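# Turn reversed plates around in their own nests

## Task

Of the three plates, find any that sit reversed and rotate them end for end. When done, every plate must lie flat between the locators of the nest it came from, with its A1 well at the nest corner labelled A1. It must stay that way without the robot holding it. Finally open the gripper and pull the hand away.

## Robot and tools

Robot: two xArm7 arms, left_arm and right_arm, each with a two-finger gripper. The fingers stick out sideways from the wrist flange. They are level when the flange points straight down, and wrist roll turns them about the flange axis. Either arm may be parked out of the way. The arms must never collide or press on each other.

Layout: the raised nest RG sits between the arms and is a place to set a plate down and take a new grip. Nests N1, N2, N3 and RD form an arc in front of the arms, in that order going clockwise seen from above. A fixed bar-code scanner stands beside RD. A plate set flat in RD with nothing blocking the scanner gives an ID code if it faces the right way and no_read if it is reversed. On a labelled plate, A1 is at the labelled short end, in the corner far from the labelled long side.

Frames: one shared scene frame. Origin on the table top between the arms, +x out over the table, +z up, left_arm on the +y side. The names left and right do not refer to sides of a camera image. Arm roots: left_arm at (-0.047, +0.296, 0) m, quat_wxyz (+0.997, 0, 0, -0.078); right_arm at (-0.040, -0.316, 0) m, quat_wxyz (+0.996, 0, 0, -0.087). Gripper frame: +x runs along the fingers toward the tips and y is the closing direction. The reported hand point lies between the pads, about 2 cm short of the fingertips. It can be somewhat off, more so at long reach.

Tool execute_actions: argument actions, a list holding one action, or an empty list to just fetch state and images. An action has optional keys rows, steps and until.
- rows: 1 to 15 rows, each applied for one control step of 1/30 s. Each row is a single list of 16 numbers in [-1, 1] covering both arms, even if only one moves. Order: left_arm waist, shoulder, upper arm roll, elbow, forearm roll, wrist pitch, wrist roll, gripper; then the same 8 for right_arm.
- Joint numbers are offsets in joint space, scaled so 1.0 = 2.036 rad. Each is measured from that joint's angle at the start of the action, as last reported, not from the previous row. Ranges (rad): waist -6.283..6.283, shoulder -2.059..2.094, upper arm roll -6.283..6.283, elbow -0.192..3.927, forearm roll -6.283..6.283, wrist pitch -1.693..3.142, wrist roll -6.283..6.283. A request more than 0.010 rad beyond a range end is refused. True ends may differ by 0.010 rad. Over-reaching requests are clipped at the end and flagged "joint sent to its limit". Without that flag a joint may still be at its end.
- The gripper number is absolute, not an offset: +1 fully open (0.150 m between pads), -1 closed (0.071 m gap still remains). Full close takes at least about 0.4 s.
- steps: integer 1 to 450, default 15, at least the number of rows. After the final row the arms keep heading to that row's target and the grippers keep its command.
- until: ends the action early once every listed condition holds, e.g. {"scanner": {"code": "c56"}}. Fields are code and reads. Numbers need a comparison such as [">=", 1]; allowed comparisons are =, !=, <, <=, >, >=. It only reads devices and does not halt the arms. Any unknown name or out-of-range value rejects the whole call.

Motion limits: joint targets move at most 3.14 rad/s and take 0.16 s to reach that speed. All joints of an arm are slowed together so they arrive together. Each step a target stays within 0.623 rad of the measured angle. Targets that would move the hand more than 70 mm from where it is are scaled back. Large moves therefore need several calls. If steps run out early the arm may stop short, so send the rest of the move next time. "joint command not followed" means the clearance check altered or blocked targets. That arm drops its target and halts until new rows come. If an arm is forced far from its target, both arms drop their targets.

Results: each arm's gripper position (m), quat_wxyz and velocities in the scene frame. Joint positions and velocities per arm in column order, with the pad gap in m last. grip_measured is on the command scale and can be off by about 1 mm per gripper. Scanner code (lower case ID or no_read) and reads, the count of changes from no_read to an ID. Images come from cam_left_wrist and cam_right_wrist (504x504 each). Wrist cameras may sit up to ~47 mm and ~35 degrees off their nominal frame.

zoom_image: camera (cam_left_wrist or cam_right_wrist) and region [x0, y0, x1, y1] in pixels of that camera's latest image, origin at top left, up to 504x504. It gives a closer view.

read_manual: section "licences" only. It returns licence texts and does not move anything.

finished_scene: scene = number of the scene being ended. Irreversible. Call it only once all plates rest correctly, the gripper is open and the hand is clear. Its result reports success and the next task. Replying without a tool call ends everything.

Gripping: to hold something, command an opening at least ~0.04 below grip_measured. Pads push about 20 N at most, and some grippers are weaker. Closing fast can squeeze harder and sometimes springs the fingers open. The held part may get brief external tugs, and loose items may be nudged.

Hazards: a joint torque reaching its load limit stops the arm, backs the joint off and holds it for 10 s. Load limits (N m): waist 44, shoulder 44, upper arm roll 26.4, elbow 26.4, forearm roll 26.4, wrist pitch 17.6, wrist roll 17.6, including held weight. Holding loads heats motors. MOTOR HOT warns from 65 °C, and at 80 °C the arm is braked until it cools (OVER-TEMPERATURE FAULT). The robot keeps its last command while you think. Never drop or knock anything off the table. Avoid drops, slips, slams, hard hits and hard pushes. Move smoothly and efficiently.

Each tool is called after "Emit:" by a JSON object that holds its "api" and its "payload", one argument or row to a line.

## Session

Emit:
{"api": "execute_actions", "payload": {
  "actions": []
}}

Scene clock: 0.00 s.
left_arm: end_effector_position=(+0.2410, +0.3882, +0.3315) grip_measured=+1.00 end_effector_quat_wxyz=(+0.643, -0.144, +0.150, -0.737) end_effector_velocity=(+0.000, -0.000, +0.000) end_effector_angular_velocity=(+0.001, -0.000, -0.002) | right_arm: end_effector_position=(+0.4317, -0.7439, +0.3118) grip_measured=+1.00 end_effector_quat_wxyz=(+0.728, -0.572, -0.013, +0.379) end_effector_velocity=(+0.000, +0.000, +0.000) end_effector_angular_velocity=(+0.001, -0.001, +0.001)
Joint positions: left_arm=[ 0.349 -0.112  0.363  1.028  0.285  1.483  2.179  0.15 ] | right_arm=[-0.849  0.377 -0.021  1.578 -2.229  0.026  0.217  0.15 ]
Joint velocities: left_arm=[ 0.    -0.001 -0.001 -0.     0.001 -0.     0.     0.   ] | right_arm=[ 0.     0.     0.     0.     0.    -0.001  0.     0.   ]
scanner: code=no_read reads=0

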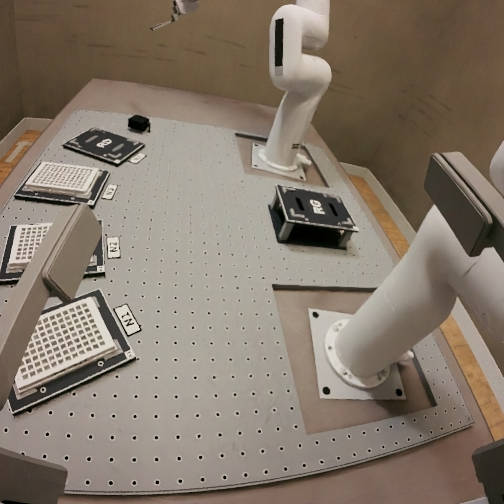

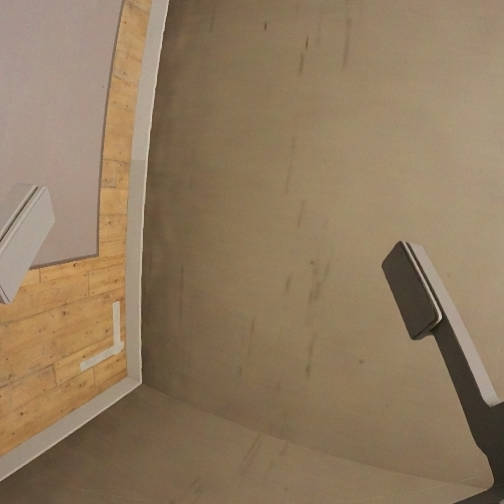

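Emit:
{"api": "zoom_image", "payload": {
  "camera": "cam_left_wrist",
  "region": [0,280,150,430]
}}

Emit:
{"api": "zoom_image", "payload": {
  "camera": "cam_left_wrist",
  "region": [0,200,126,300]
}}

Emit:
{"api": "zoom_image", "payload": {
  "camera": "cam_left_wrist",
  "region": [0,110,160,220]
}}

Region (0, 280, 150, 430) of cam_left_wrist's 504x504 image, scaled by 3.360, with more detail than that image has.

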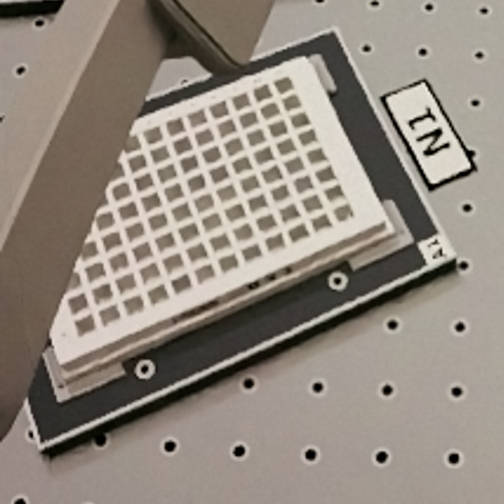

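Region (0, 200, 126, 300) of cam_left_wrist's 504x504 image, scaled by 4.000, with more detail than that image has; it fills the top 400 rows of this view, and the rest is white.

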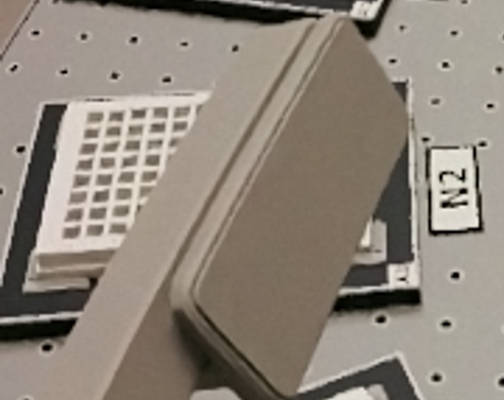

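Region (0, 110, 160, 220) of cam_left_wrist's 504x504 image, scaled by 3.150, with more detail than that image has; it fills the top 346 rows of this view, and the rest is white.

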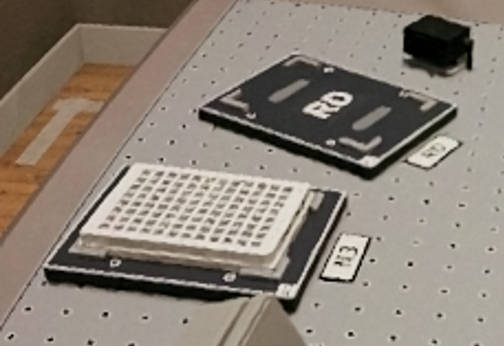

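Emit:
{"api": "zoom_image", "payload": {
  "camera": "cam_left_wrist",
  "region": [10,155,115,210]
}}

Emit:
{"api": "execute_actions", "payload": {
  "actions": [
    {"rows": [[0,0,0,0,0,0,0,-1,0,0,0,0,0,0,0,1]], "steps": 1}
  ]
}}

Region (10, 155, 115, 210) of cam_left_wrist's 504x504 image, scaled by 4.800, with more detail than that image has; it fills the top 264 rows of this view, and the rest is white.

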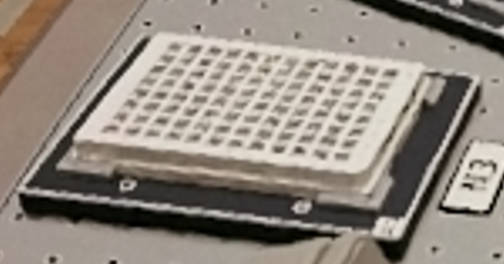

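Scene clock: 5.00 s.
left_arm: end_effector_position=(+0.2410, +0.3882, +0.3315) grip_measured=+0.97 end_effector_quat_wxyz=(+0.643, -0.144, +0.150, -0.737) end_effector_velocity=(+0.000, +0.000, -0.000) end_effector_angular_velocity=(-0.001, +0.001, +0.002) | right_arm: end_effector_position=(+0.4317, -0.7439, +0.3118) grip_measured=+1.00 end_effector_quat_wxyz=(+0.728, -0.572, -0.013, +0.379) end_effector_velocity=(-0.000, -0.000, +0.000) end_effector_angular_velocity=(-0.002, +0.001, -0.000)
Joint positions: left_arm=[ 0.349 -0.112  0.363  1.028  0.285  1.483  2.179  0.149] | right_arm=[-0.849  0.377 -0.021  1.578 -2.229  0.026  0.217  0.15 ]
Joint velocities: left_arm=[-0.     0.001  0.002  0.    -0.001 -0.     0.    -0.2  ] | right_arm=[-0.    -0.     0.     0.001 -0.001  0.001 -0.     0.   ]
scanner: code=no_read reads=0

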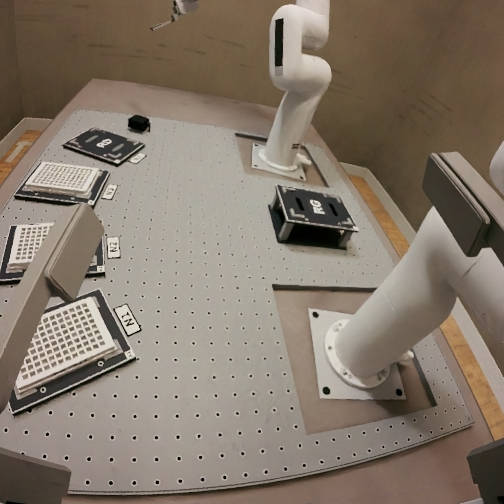

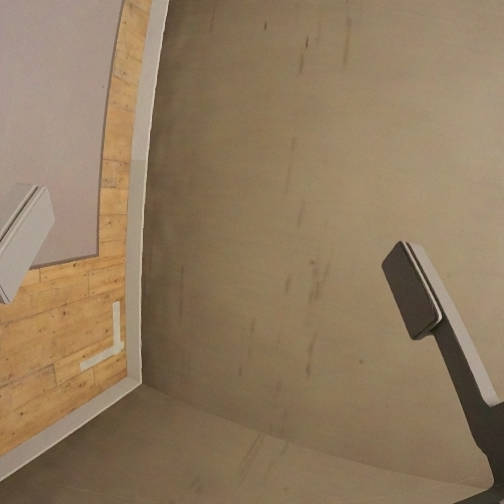

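Emit:
{"api": "execute_actions", "payload": {
  "actions": []
}}

Emit:
{"api": "zoom_image", "payload": {
  "camera": "cam_left_wrist",
  "region": [0,200,126,300]
}}

Scene clock: 7.23 s.
left_arm: end_effector_position=(+0.2410, +0.3882, +0.3315) grip_measured=-0.98 end_effector_quat_wxyz=(+0.643, -0.144, +0.150, -0.737) end_effector_velocity=(-0.000, +0.000, -0.000) end_effector_angular_velocity=(+0.001, +0.000, +0.001) | right_arm: end_effector_position=(+0.4317, -0.7439, +0.3118) grip_measured=+1.00 end_effector_quat_wxyz=(+0.728, -0.572, -0.013, +0.379) end_effector_velocity=(+0.000, +0.000, -0.000) end_effector_angular_velocity=(+0.000, +0.001, +0.001)
Joint positions: left_arm=[ 0.349 -0.112  0.363  1.028  0.285  1.483  2.179  0.072] | right_arm=[-0.849  0.377 -0.021  1.578 -2.229  0.026  0.217  0.15 ]
Joint velocities: left_arm=[ 0.001  0.     0.     0.     0.001 -0.    -0.     0.   ] | right_arm=[-0.    -0.     0.    -0.001  0.001 -0.    -0.002  0.   ]
scanner: code=no_read reads=0

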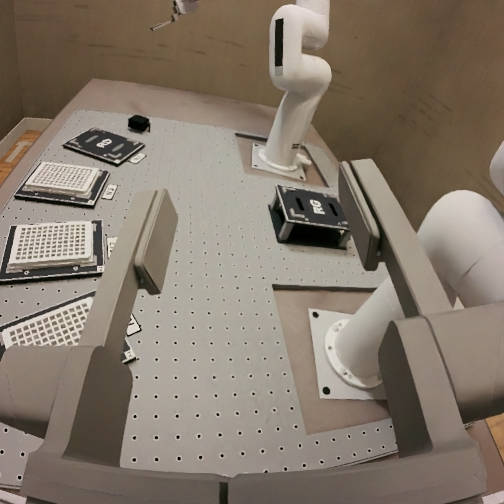

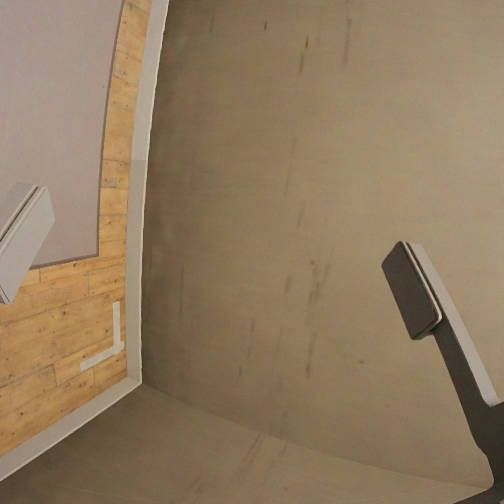

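Region (0, 200, 126, 300) of cam_left_wrist's 504x504 image, scaled by 4.000, with more detail than that image has; it fills the top 400 rows of this view, and the rest is white.

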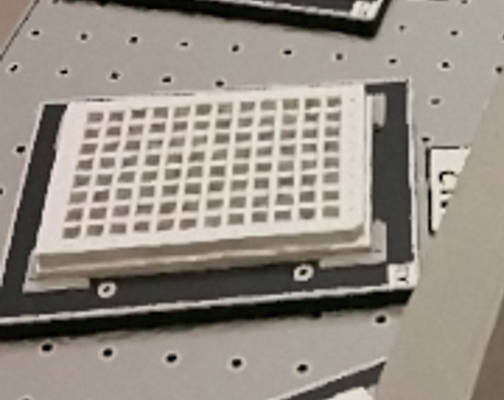

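Emit:
{"api": "execute_actions", "payload": {
  "actions": [
    {"rows": [[-0.0111,0.4309,-0.1783,0.2177,-0.14,-0.3865,0.2795,0.2,0,0,0,0,0,0,0,1]], "steps": 20}
  ]
}}

Scene clock: 42.00 s.
left_arm: end_effector_position=(+0.3782, +0.3513, +0.1986) grip_measured=+0.20 end_effector_quat_wxyz=(-0.387, +0.031, -0.065, +0.919) end_effector_velocity=(+0.149, -0.078, -0.308) end_effector_angular_velocity=(-0.267, -0.271, -0.762) | right_arm: end_effector_position=(+0.4317, -0.7439, +0.3118) grip_measured=+1.00 end_effector_quat_wxyz=(+0.728, -0.572, -0.013, +0.379) end_effector_velocity=(+0.000, -0.000, +0.000) end_effector_angular_velocity=(-0.001, +0.000, +0.000)
Joint positions: left_arm=[0.333 0.456 0.112 1.334 0.089 0.958 2.572 0.118] | right_arm=[-0.849  0.377 -0.021  1.578 -2.229  0.026  0.217  0.15 ]
Joint velocities: left_arm=[-0.02   0.901 -0.324  0.399 -0.257 -0.76   0.511  0.   ] | right_arm=[-0.    -0.     0.     0.001 -0.     0.    -0.001  0.   ]
scanner: code=no_read reads=0

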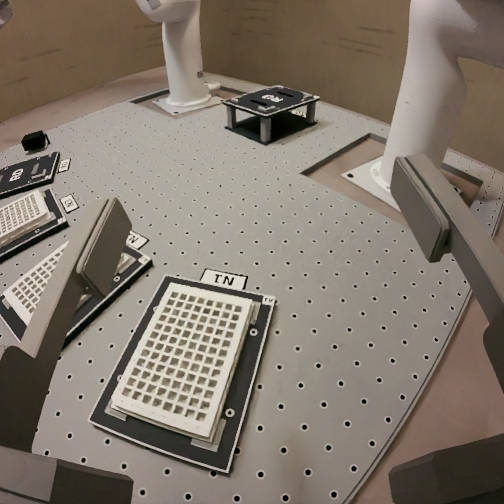

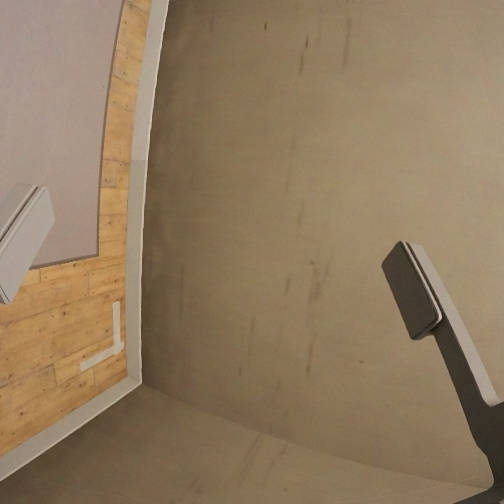

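Emit:
{"api": "execute_actions", "payload": {
  "actions": []
}}

Scene clock: 43.70 s.
left_arm: end_effector_position=(+0.4000, +0.3372, +0.1465) grip_measured=+0.20 end_effector_quat_wxyz=(-0.332, +0.014, -0.036, +0.942) end_effector_velocity=(-0.000, -0.000, -0.000) end_effector_angular_velocity=(-0.000, +0.001, -0.001) | right_arm: end_effector_position=(+0.4317, -0.7439, +0.3118) grip_measured=+1.00 end_effector_quat_wxyz=(+0.728, -0.572, -0.013, +0.379) end_effector_velocity=(-0.000, +0.000, -0.001) end_effector_angular_velocity=(+0.001, +0.001, -0.000)
Joint positions: left_arm=[0.33  0.602 0.059 1.399 0.047 0.835 2.655 0.118] | right_arm=[-0.849  0.377 -0.021  1.578 -2.229  0.026  0.217  0.15 ]
Joint velocities: left_arm=[-0.001  0.001 -0.001  0.     0.001  0.    -0.    -0.   ] | right_arm=[-0.     0.    -0.    -0.002  0.     0.    -0.001  0.   ]
scanner: code=no_read reads=0

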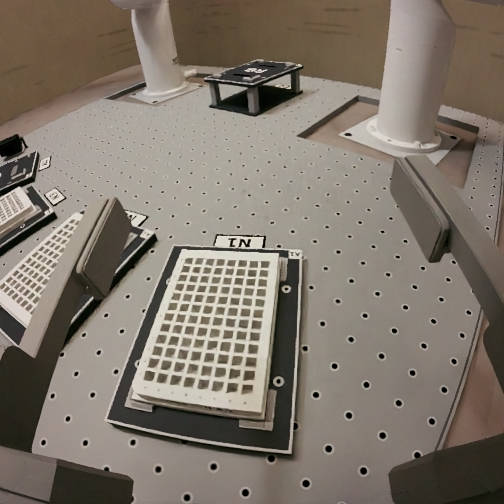

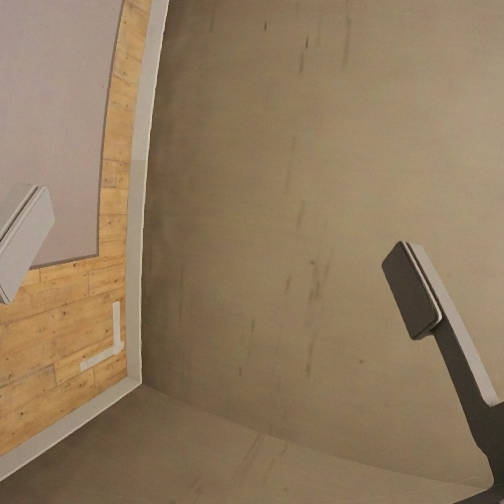

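Emit:
{"api": "zoom_image", "payload": {
  "camera": "cam_left_wrist",
  "region": [100,340,310,470]
}}

Emit:
{"api": "zoom_image", "payload": {
  "camera": "cam_left_wrist",
  "region": [150,225,320,325]
}}

Region (100, 340, 310, 470) of cam_left_wrist's 504x504 image, scaled by 2.400, with more detail than that image has; it fills the top 312 rows of this view, and the rest is white.

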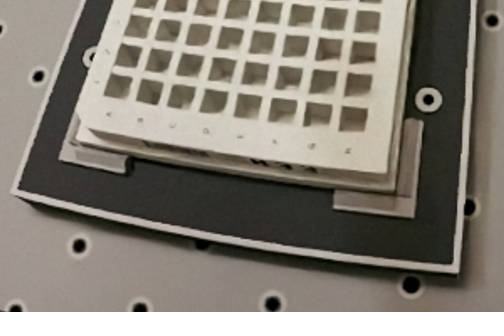

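Region (150, 225, 320, 325) of cam_left_wrist's 504x504 image, scaled by 2.965, with more detail than that image has; it fills the top 296 rows of this view, and the rest is white.

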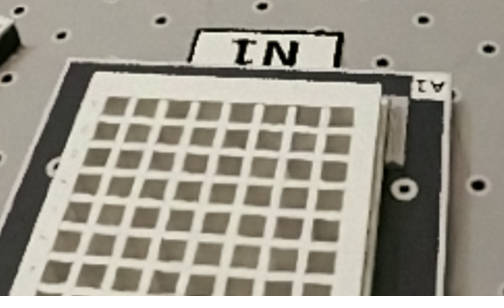

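Emit:
{"api": "execute_actions", "payload": {
  "actions": [
    {"rows": [[-0.0173,0.0969,-0.029,0.0293,-0.0231,-0.0911,0.0276,-0.3,0,0,0,0,0,0,0,1]], "steps": 13}
  ]
}}

Scene clock: 66.60 s.
left_arm: end_effector_position=(+0.4155, +0.2988, +0.0652) grip_measured=-0.30 end_effector_quat_wxyz=(-0.282, -0.002, -0.001, +0.959) end_effector_velocity=(+0.034, +0.015, -0.006) end_effector_angular_velocity=(+0.013, -0.140, +0.005) | right_arm: end_effector_position=(+0.4317, -0.7439, +0.3118) grip_measured=+1.00 end_effector_quat_wxyz=(+0.728, -0.572, -0.013, +0.379) end_effector_velocity=(+0.000, +0.000, +0.000) end_effector_angular_velocity=(+0.001, -0.001, +0.000)
Joint positions: left_arm=[0.295 0.794 0.002 1.455 0.002 0.657 2.709 0.099] | right_arm=[-0.849  0.377 -0.021  1.578 -2.229  0.026  0.217  0.15 ]
Joint velocities: left_arm=[ 0.009  0.036  0.01   0.075 -0.022 -0.102  0.029 -0.   ] | right_arm=[-0.     0.    -0.     0.     0.    -0.001  0.001  0.   ]
scanner: code=no_read reads=0

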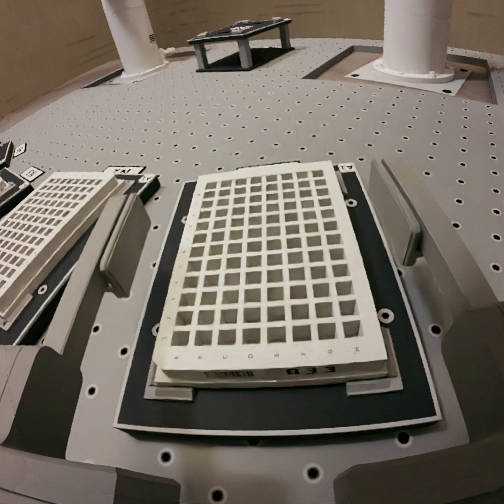

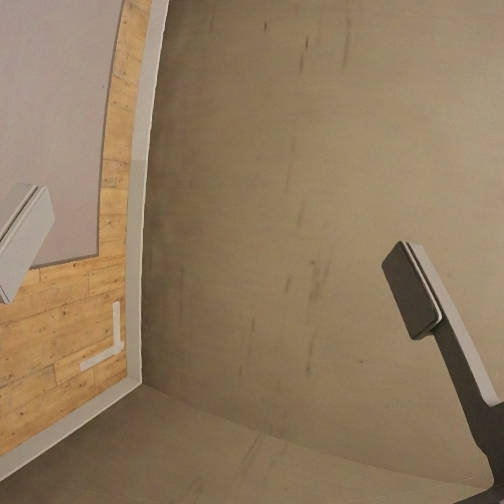

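Emit:
{"api": "execute_actions", "payload": {
  "actions": []
}}

Emit:
{"api": "zoom_image", "payload": {
  "camera": "cam_left_wrist",
  "region": [90,150,258,318]
}}

Emit:
{"api": "zoom_image", "payload": {
  "camera": "cam_left_wrist",
  "region": [272,130,440,298]
}}

Emit:
{"api": "zoom_image", "payload": {
  "camera": "cam_left_wrist",
  "region": [100,310,226,436]
}}

Emit:
{"api": "zoom_image", "payload": {
  "camera": "cam_left_wrist",
  "region": [324,300,450,426]
}}

Scene clock: 70.93 s.
left_arm: end_effector_position=(+0.4170, +0.2982, +0.0632) grip_measured=-0.30 end_effector_quat_wxyz=(-0.281, -0.005, +0.001, +0.960) end_effector_velocity=(-0.000, +0.000, -0.000) end_effector_angular_velocity=(+0.001, +0.001, -0.001) | right_arm: end_effector_position=(+0.4317, -0.7439, +0.3118) grip_measured=+1.00 end_effector_quat_wxyz=(+0.728, -0.572, -0.013, +0.379) end_effector_velocity=(+0.000, -0.000, +0.001) end_effector_angular_velocity=(-0.001, -0.001, -0.001)
Joint positions: left_arm=[ 0.295  0.799  0.     1.458 -0.     0.649  2.712  0.099] | right_arm=[-0.849  0.377 -0.021  1.578 -2.229  0.026  0.217  0.15 ]
Joint velocities: left_arm=[-0.     0.001 -0.     0.     0.001  0.     0.     0.   ] | right_arm=[-0.    -0.    -0.     0.002  0.001  0.    -0.     0.   ]
scanner: code=no_read reads=0

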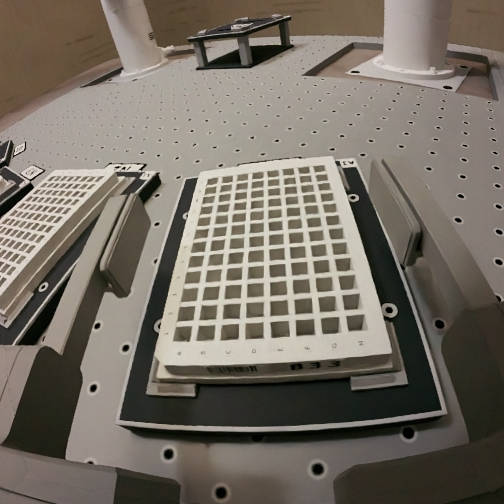

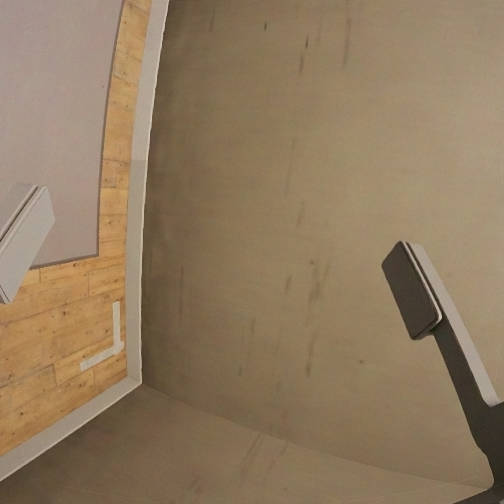

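Region (90, 150, 258, 318) of cam_left_wrist's 504x504 image, scaled by 3.000, with more detail than that image has.

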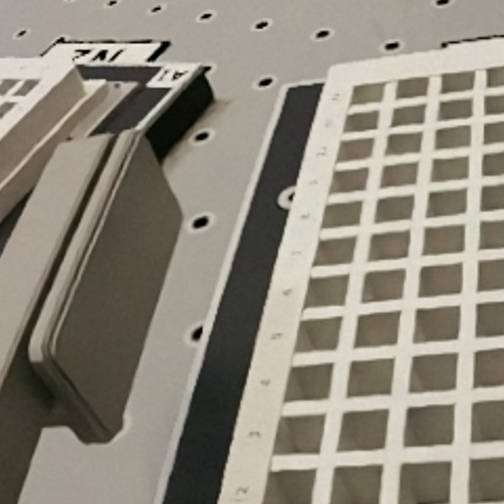

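Region (272, 130, 440, 298) of cam_left_wrist's 504x504 image, scaled by 3.000, with more detail than that image has.

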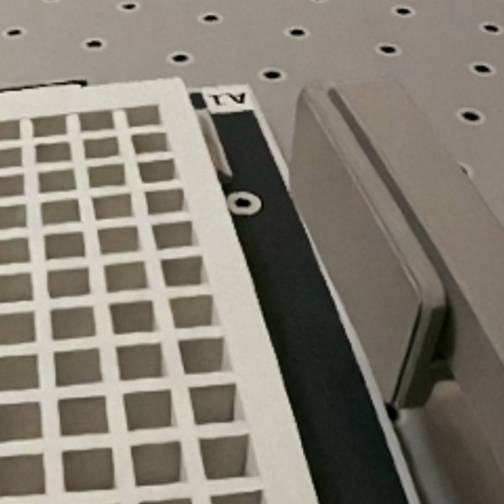

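Region (100, 310, 226, 436) of cam_left_wrist's 504x504 image, scaled by 4.000, with more detail than that image has.

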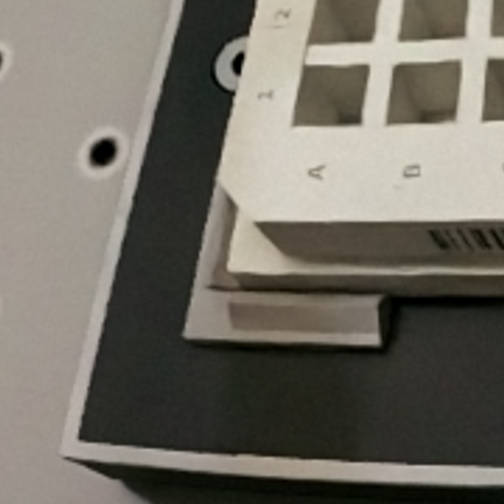

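Region (324, 300, 450, 426) of cam_left_wrist's 504x504 image, scaled by 4.000, with more detail than that image has.

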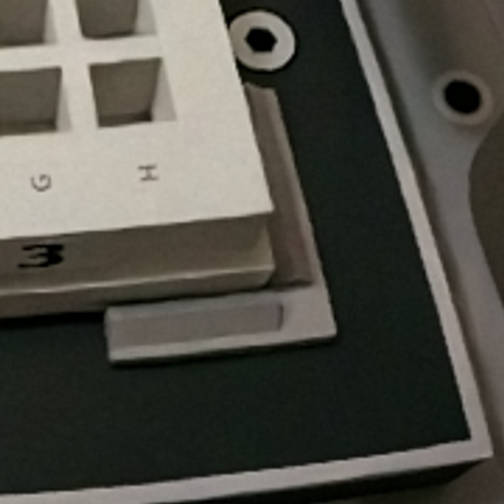

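Emit:
{"api": "zoom_image", "payload": {
  "camera": "cam_left_wrist",
  "region": [90,185,174,305]
}}

Emit:
{"api": "zoom_image", "payload": {
  "camera": "cam_left_wrist",
  "region": [350,150,434,270]
}}

Region (90, 185, 174, 305) of cam_left_wrist's 504x504 image, scaled by 4.200, with more detail than that image has; it fills the left 353 columns of this view, and the rest is white.

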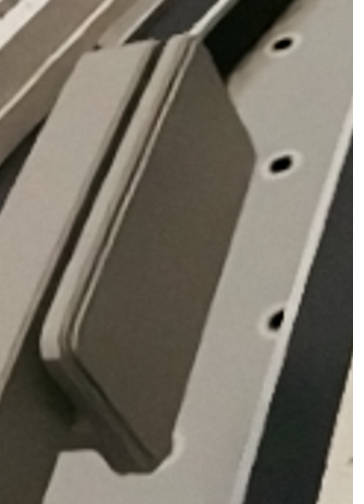

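Region (350, 150, 434, 270) of cam_left_wrist's 504x504 image, scaled by 4.200, with more detail than that image has; it fills the left 353 columns of this view, and the rest is white.

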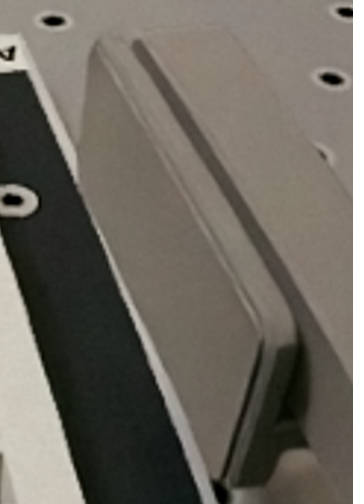

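Emit:
{"api": "execute_actions", "payload": {
  "actions": [
    {"rows": [[-0.001,0.0034,0,-0.0015,0,-0.0049,0.0023,-0.3,0,0,0,0,0,0,0,1],[-0.002,0.0068,0,-0.003,0,-0.0098,0.0046,-0.3,0,0,0,0,0,0,0,1],[-0.003,0.0102,0,-0.0044,0,-0.0146,0.0068,-0.3,0,0,0,0,0,0,0,1]], "steps": 8}
  ]
}}

Scene clock: 135.13 s.
left_arm: end_effector_position=(+0.4127, +0.2965, +0.0517) grip_measured=-0.30 end_effector_quat_wxyz=(-0.273, -0.003, +0.001, +0.962) end_effector_velocity=(-0.018, -0.008, -0.038) end_effector_angular_velocity=(-0.007, +0.029, -0.052) | right_arm: end_effector_position=(+0.4317, -0.7439, +0.3118) grip_measured=+1.00 end_effector_quat_wxyz=(+0.728, -0.572, -0.013, +0.379) end_effector_velocity=(-0.000, +0.000, -0.001) end_effector_angular_velocity=(-0.000, +0.002, +0.001)
Joint positions: left_arm=[ 0.289  0.818  0.     1.45  -0.     0.625  2.723  0.099] | right_arm=[-0.849  0.377 -0.021  1.578 -2.229  0.026  0.217  0.15 ]
Joint velocities: left_arm=[-0.017  0.061 -0.005 -0.032  0.001 -0.063  0.03   0.   ] | right_arm=[-0.     0.     0.    -0.001 -0.001 -0.    -0.001  0.   ]
scanner: code=no_read reads=0

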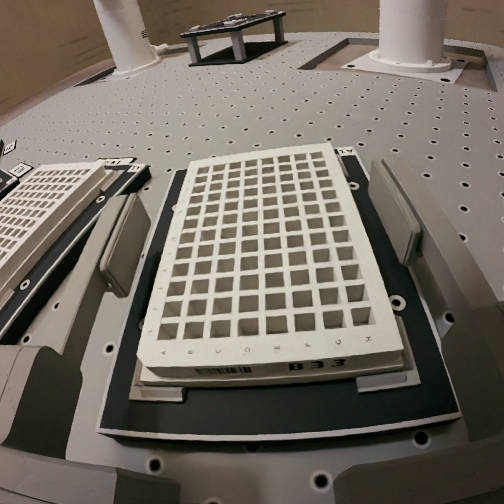

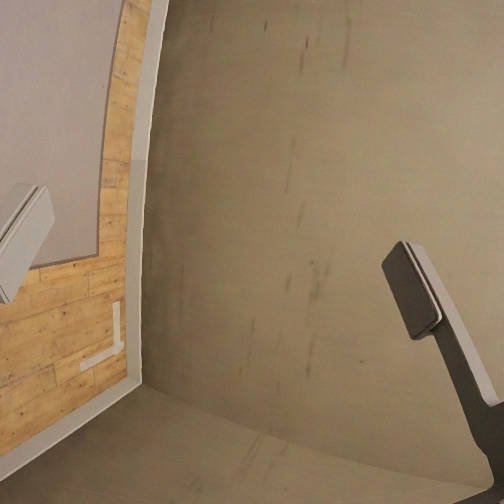

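Emit:
{"api": "execute_actions", "payload": {
  "actions": []
}}

Emit:
{"api": "zoom_image", "payload": {
  "camera": "cam_left_wrist",
  "region": [90,140,258,308]
}}

Emit:
{"api": "zoom_image", "payload": {
  "camera": "cam_left_wrist",
  "region": [272,120,440,288]
}}

Emit:
{"api": "zoom_image", "payload": {
  "camera": "cam_left_wrist",
  "region": [90,310,216,436]
}}

Emit:
{"api": "zoom_image", "payload": {
  "camera": "cam_left_wrist",
  "region": [340,300,466,426]
}}

Scene clock: 138.47 s.
left_arm: end_effector_position=(+0.4126, +0.2967, +0.0501) grip_measured=-0.30 end_effector_quat_wxyz=(-0.271, -0.005, +0.001, +0.962) end_effector_velocity=(-0.000, +0.000, +0.000) end_effector_angular_velocity=(+0.000, +0.000, -0.000) | right_arm: end_effector_position=(+0.4317, -0.7439, +0.3118) grip_measured=+1.00 end_effector_quat_wxyz=(+0.728, -0.572, -0.013, +0.379) end_effector_velocity=(-0.000, -0.000, -0.000) end_effector_angular_velocity=(-0.000, +0.000, -0.000)
Joint positions: left_arm=[ 0.289  0.82   0.     1.449 -0.     0.619  2.725  0.099] | right_arm=[-0.849  0.377 -0.021  1.578 -2.229  0.026  0.217  0.15 ]
Joint velocities: left_arm=[ 0. -0. -0.  0.  0.  0. -0. -0.] | right_arm=[ 0. -0. -0. -0. -0. -0.  0.  0.]
scanner: code=no_read reads=0

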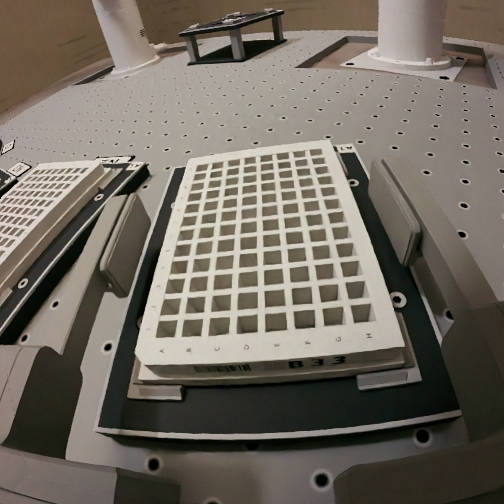

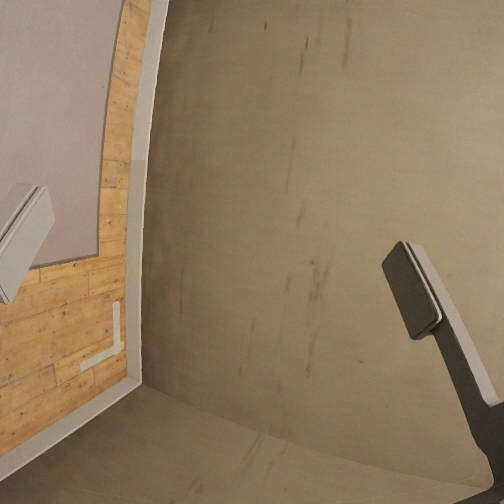

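Region (90, 140, 258, 308) of cam_left_wrist's 504x504 image, scaled by 3.000, with more detail than that image has.

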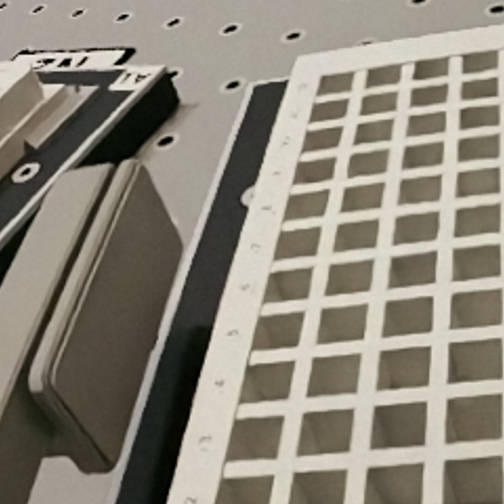

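Region (272, 120, 440, 288) of cam_left_wrist's 504x504 image, scaled by 3.000, with more detail than that image has.

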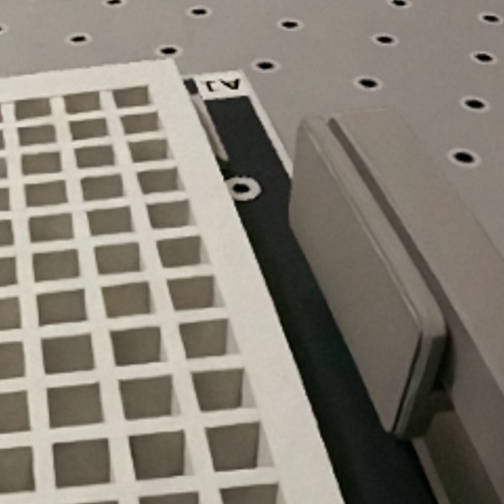

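Region (90, 310, 216, 436) of cam_left_wrist's 504x504 image, scaled by 4.000, with more detail than that image has.

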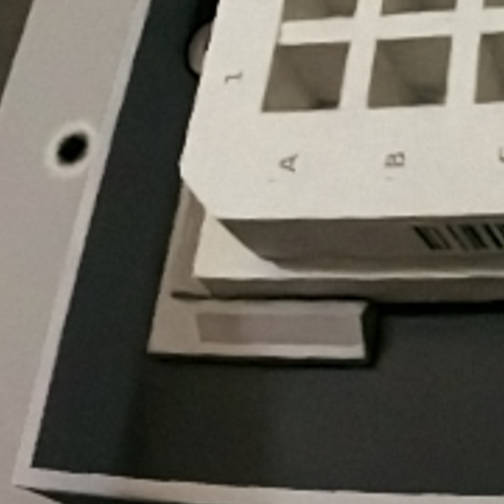

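Region (340, 300, 466, 426) of cam_left_wrist's 504x504 image, scaled by 4.000, with more detail than that image has.

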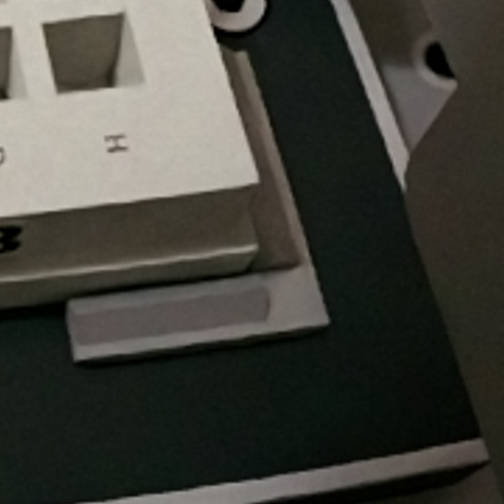

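Emit:
{"api": "execute_actions", "payload": {
  "actions": [
    {"rows": [[-0.0007,0.003,0,0.0017,0,-0.0014,0.0027,-0.36,0,0,0,0,0,0,0,1],[-0.0013,0.0061,0,0.0034,0,-0.0028,0.0053,-0.42,0,0,0,0,0,0,0,1],[-0.0019,0.0092,0,0.005,0,-0.0042,0.0079,-0.47,0,0,0,0,0,0,0,1],[-0.0019,0.0092,0,0.005,0,-0.0042,0.0079,-0.51,0,0,0,0,0,0,0,1],[-0.0019,0.0092,0,0.005,0,-0.0042,0.0079,-0.54,0,0,0,0,0,0,0,1],[-0.0019,0.0092,0,0.005,0,-0.0042,0.0079,-0.57,0,0,0,0,0,0,0,1],[-0.0019,0.0092,0,0.005,0,-0.0042,0.0079,-0.6,0,0,0,0,0,0,0,1]], "steps": 8}
  ]
}}

Scene clock: 163.60 s.
left_arm: end_effector_position=(+0.4120, +0.2967, +0.0440) grip_measured=-0.56 end_effector_quat_wxyz=(-0.263, -0.004, +0.001, +0.965) end_effector_velocity=(-0.005, -0.000, -0.020) end_effector_angular_velocity=(-0.002, +0.016, -0.045) | right_arm: end_effector_position=(+0.4317, -0.7439, +0.3118) grip_measured=+1.00 end_effector_quat_wxyz=(+0.728, -0.572, -0.013, +0.379) end_effector_velocity=(-0.000, +0.000, -0.001) end_effector_angular_velocity=(+0.002, +0.001, -0.000)
Joint positions: left_arm=[ 0.285  0.836  0.     1.457 -0.     0.613  2.739  0.088] | right_arm=[-0.849  0.377 -0.021  1.578 -2.229  0.026  0.217  0.15 ]
Joint velocities: left_arm=[-0.01   0.049 -0.     0.015 -0.    -0.018  0.035 -0.025] | right_arm=[ 0.     0.    -0.    -0.001 -0.    -0.     0.     0.   ]
scanner: code=no_read reads=0

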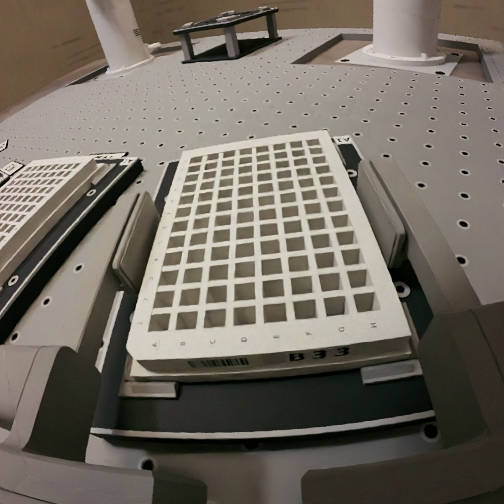

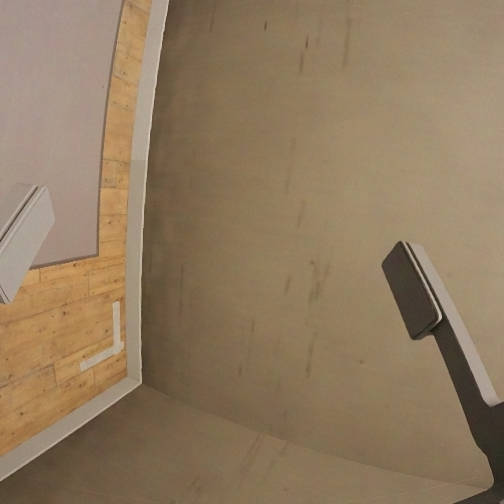

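Emit:
{"api": "execute_actions", "payload": {
  "actions": []
}}

Emit:
{"api": "zoom_image", "payload": {
  "camera": "cam_left_wrist",
  "region": [90,130,258,298]
}}

Emit:
{"api": "zoom_image", "payload": {
  "camera": "cam_left_wrist",
  "region": [272,120,440,288]
}}

Emit:
{"api": "zoom_image", "payload": {
  "camera": "cam_left_wrist",
  "region": [90,310,216,436]
}}

Emit:
{"api": "zoom_image", "payload": {
  "camera": "cam_left_wrist",
  "region": [340,300,466,426]
}}

Scene clock: 168.50 s.
left_arm: end_effector_position=(+0.4123, +0.2971, +0.0431) grip_measured=-0.60 end_effector_quat_wxyz=(-0.262, -0.005, +0.001, +0.965) end_effector_velocity=(-0.000, +0.000, +0.000) end_effector_angular_velocity=(+0.001, -0.000, -0.001) | right_arm: end_effector_position=(+0.4317, -0.7439, +0.3118) grip_measured=+1.00 end_effector_quat_wxyz=(+0.728, -0.572, -0.013, +0.379) end_effector_velocity=(-0.000, +0.000, -0.000) end_effector_angular_velocity=(-0.001, +0.001, +0.001)
Joint positions: left_arm=[ 0.285  0.839  0.     1.46  -0.     0.611  2.742  0.087] | right_arm=[-0.849  0.377 -0.021  1.578 -2.229  0.026  0.217  0.15 ]
Joint velocities: left_arm=[-0.    -0.001  0.    -0.     0.002  0.    -0.    -0.   ] | right_arm=[ 0.     0.     0.     0.     0.    -0.    -0.002  0.   ]
scanner: code=no_read reads=0

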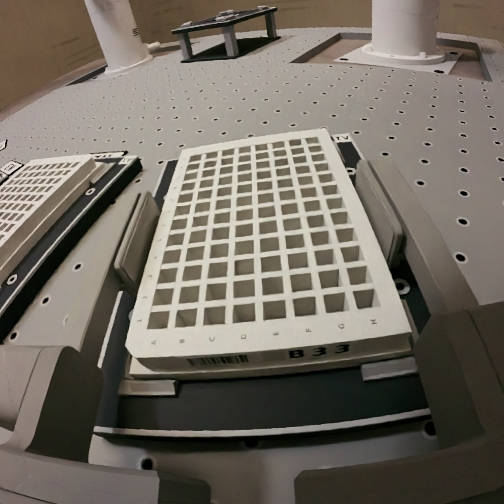

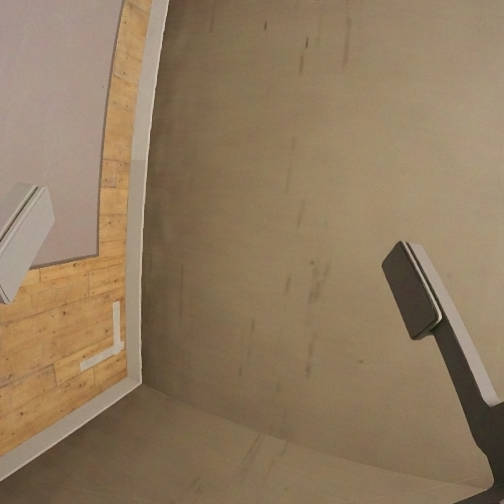

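Region (90, 130, 258, 298) of cam_left_wrist's 504x504 image, scaled by 3.000, with more detail than that image has.

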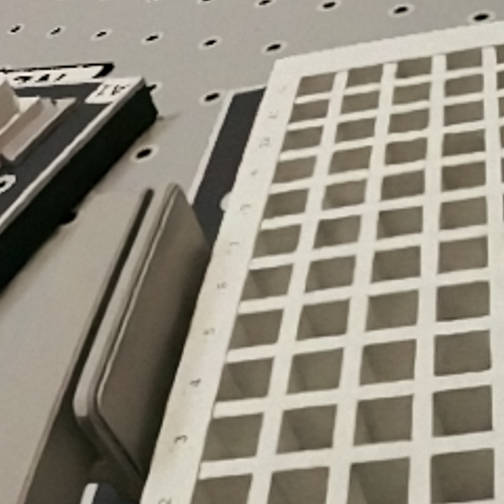

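Region (272, 120, 440, 288) of cam_left_wrist's 504x504 image, scaled by 3.000, with more detail than that image has.

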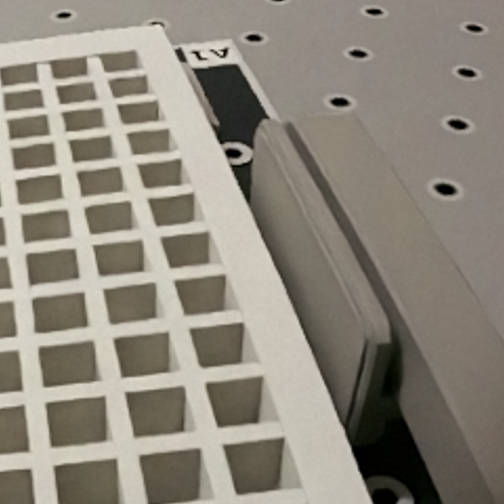

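Region (90, 310, 216, 436) of cam_left_wrist's 504x504 image, scaled by 4.000, with more detail than that image has.

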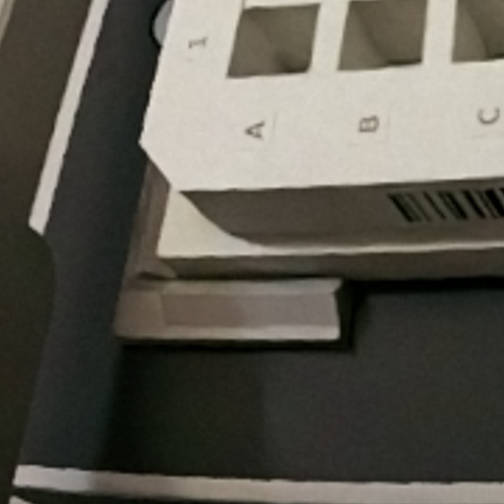

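Region (340, 300, 466, 426) of cam_left_wrist's 504x504 image, scaled by 4.000, with more detail than that image has.

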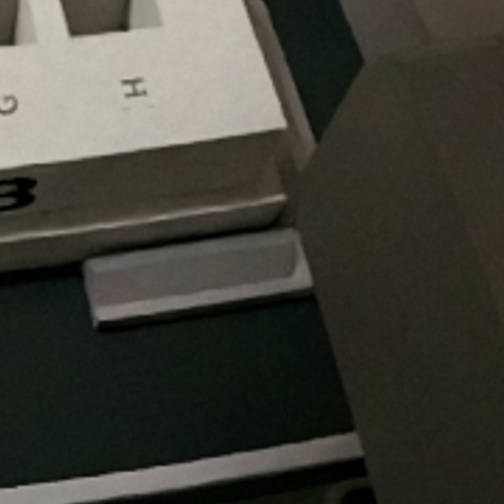

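Emit:
{"api": "execute_actions", "payload": {
  "actions": [
    {"rows": [[0,0,0,0,0,0,0,-0.64,0,0,0,0,0,0,0,1],[0,0,0,0,0,0,0,-0.67,0,0,0,0,0,0,0,1],[0,0,0,0,0,0,0,-0.70,0,0,0,0,0,0,0,1],[0,0,0,0,0,0,0,-0.73,0,0,0,0,0,0,0,1],[0,0,0,0,0,0,0,-0.76,0,0,0,0,0,0,0,1],[0,0,0,0,0,0,0,-0.79,0,0,0,0,0,0,0,1],[0,0,0,0,0,0,0,-0.81,0,0,0,0,0,0,0,1],[0,0,0,0,0,0,0,-0.81,0,0,0,0,0,0,0,1],[0,0,0,0,0,0,0,-0.81,0,0,0,0,0,0,0,1],[0,-0.0017,0,-0.0005,0,0.0012,0,-0.81,0,0,0,0,0,0,0,1],[0,-0.004,0,-0.0012,0,0.0028,0,-0.81,0,0,0,0,0,0,0,1],[0,-0.0068,0,-0.0021,0,0.0047,0,-0.81,0,0,0,0,0,0,0,1],[0,-0.0096,0,-0.003,0,0.0066,0,-0.81,0,0,0,0,0,0,0,1],[0,-0.012,0,-0.0037,0,0.0083,0,-0.81,0,0,0,0,0,0,0,1],[0,-0.0136,0,-0.0042,0,0.0094,0,-0.81,0,0,0,0,0,0,0,1]], "steps": 19}
  ]
}}

Scene clock: 178.77 s.
left_arm: end_effector_position=(+0.4128, +0.2971, +0.0536) grip_measured=-0.70 end_effector_quat_wxyz=(-0.262, -0.006, +0.001, +0.965) end_effector_velocity=(+0.004, -0.000, +0.028) end_effector_angular_velocity=(+0.001, -0.014, -0.001) | right_arm: end_effector_position=(+0.4317, -0.7439, +0.3118) grip_measured=+1.00 end_effector_quat_wxyz=(+0.728, -0.572, -0.013, +0.379) end_effector_velocity=(-0.000, +0.000, -0.000) end_effector_angular_velocity=(-0.001, +0.001, +0.001)
Joint positions: left_arm=[ 0.285  0.815  0.     1.453 -0.     0.626  2.742  0.083] | right_arm=[-0.849  0.377 -0.021  1.578 -2.229  0.026  0.217  0.15 ]
Joint velocities: left_arm=[-0.001 -0.062 -0.001 -0.011  0.     0.037 -0.     0.   ] | right_arm=[ 0.     0.     0.    -0.     0.     0.    -0.002  0.   ]
scanner: code=no_read reads=0

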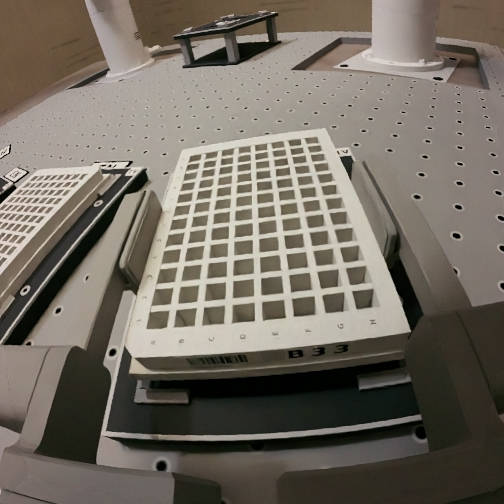

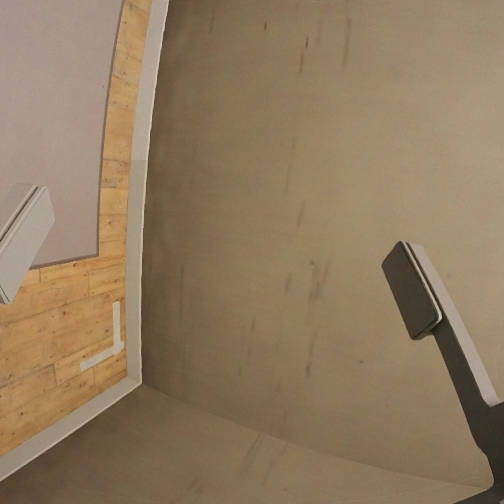

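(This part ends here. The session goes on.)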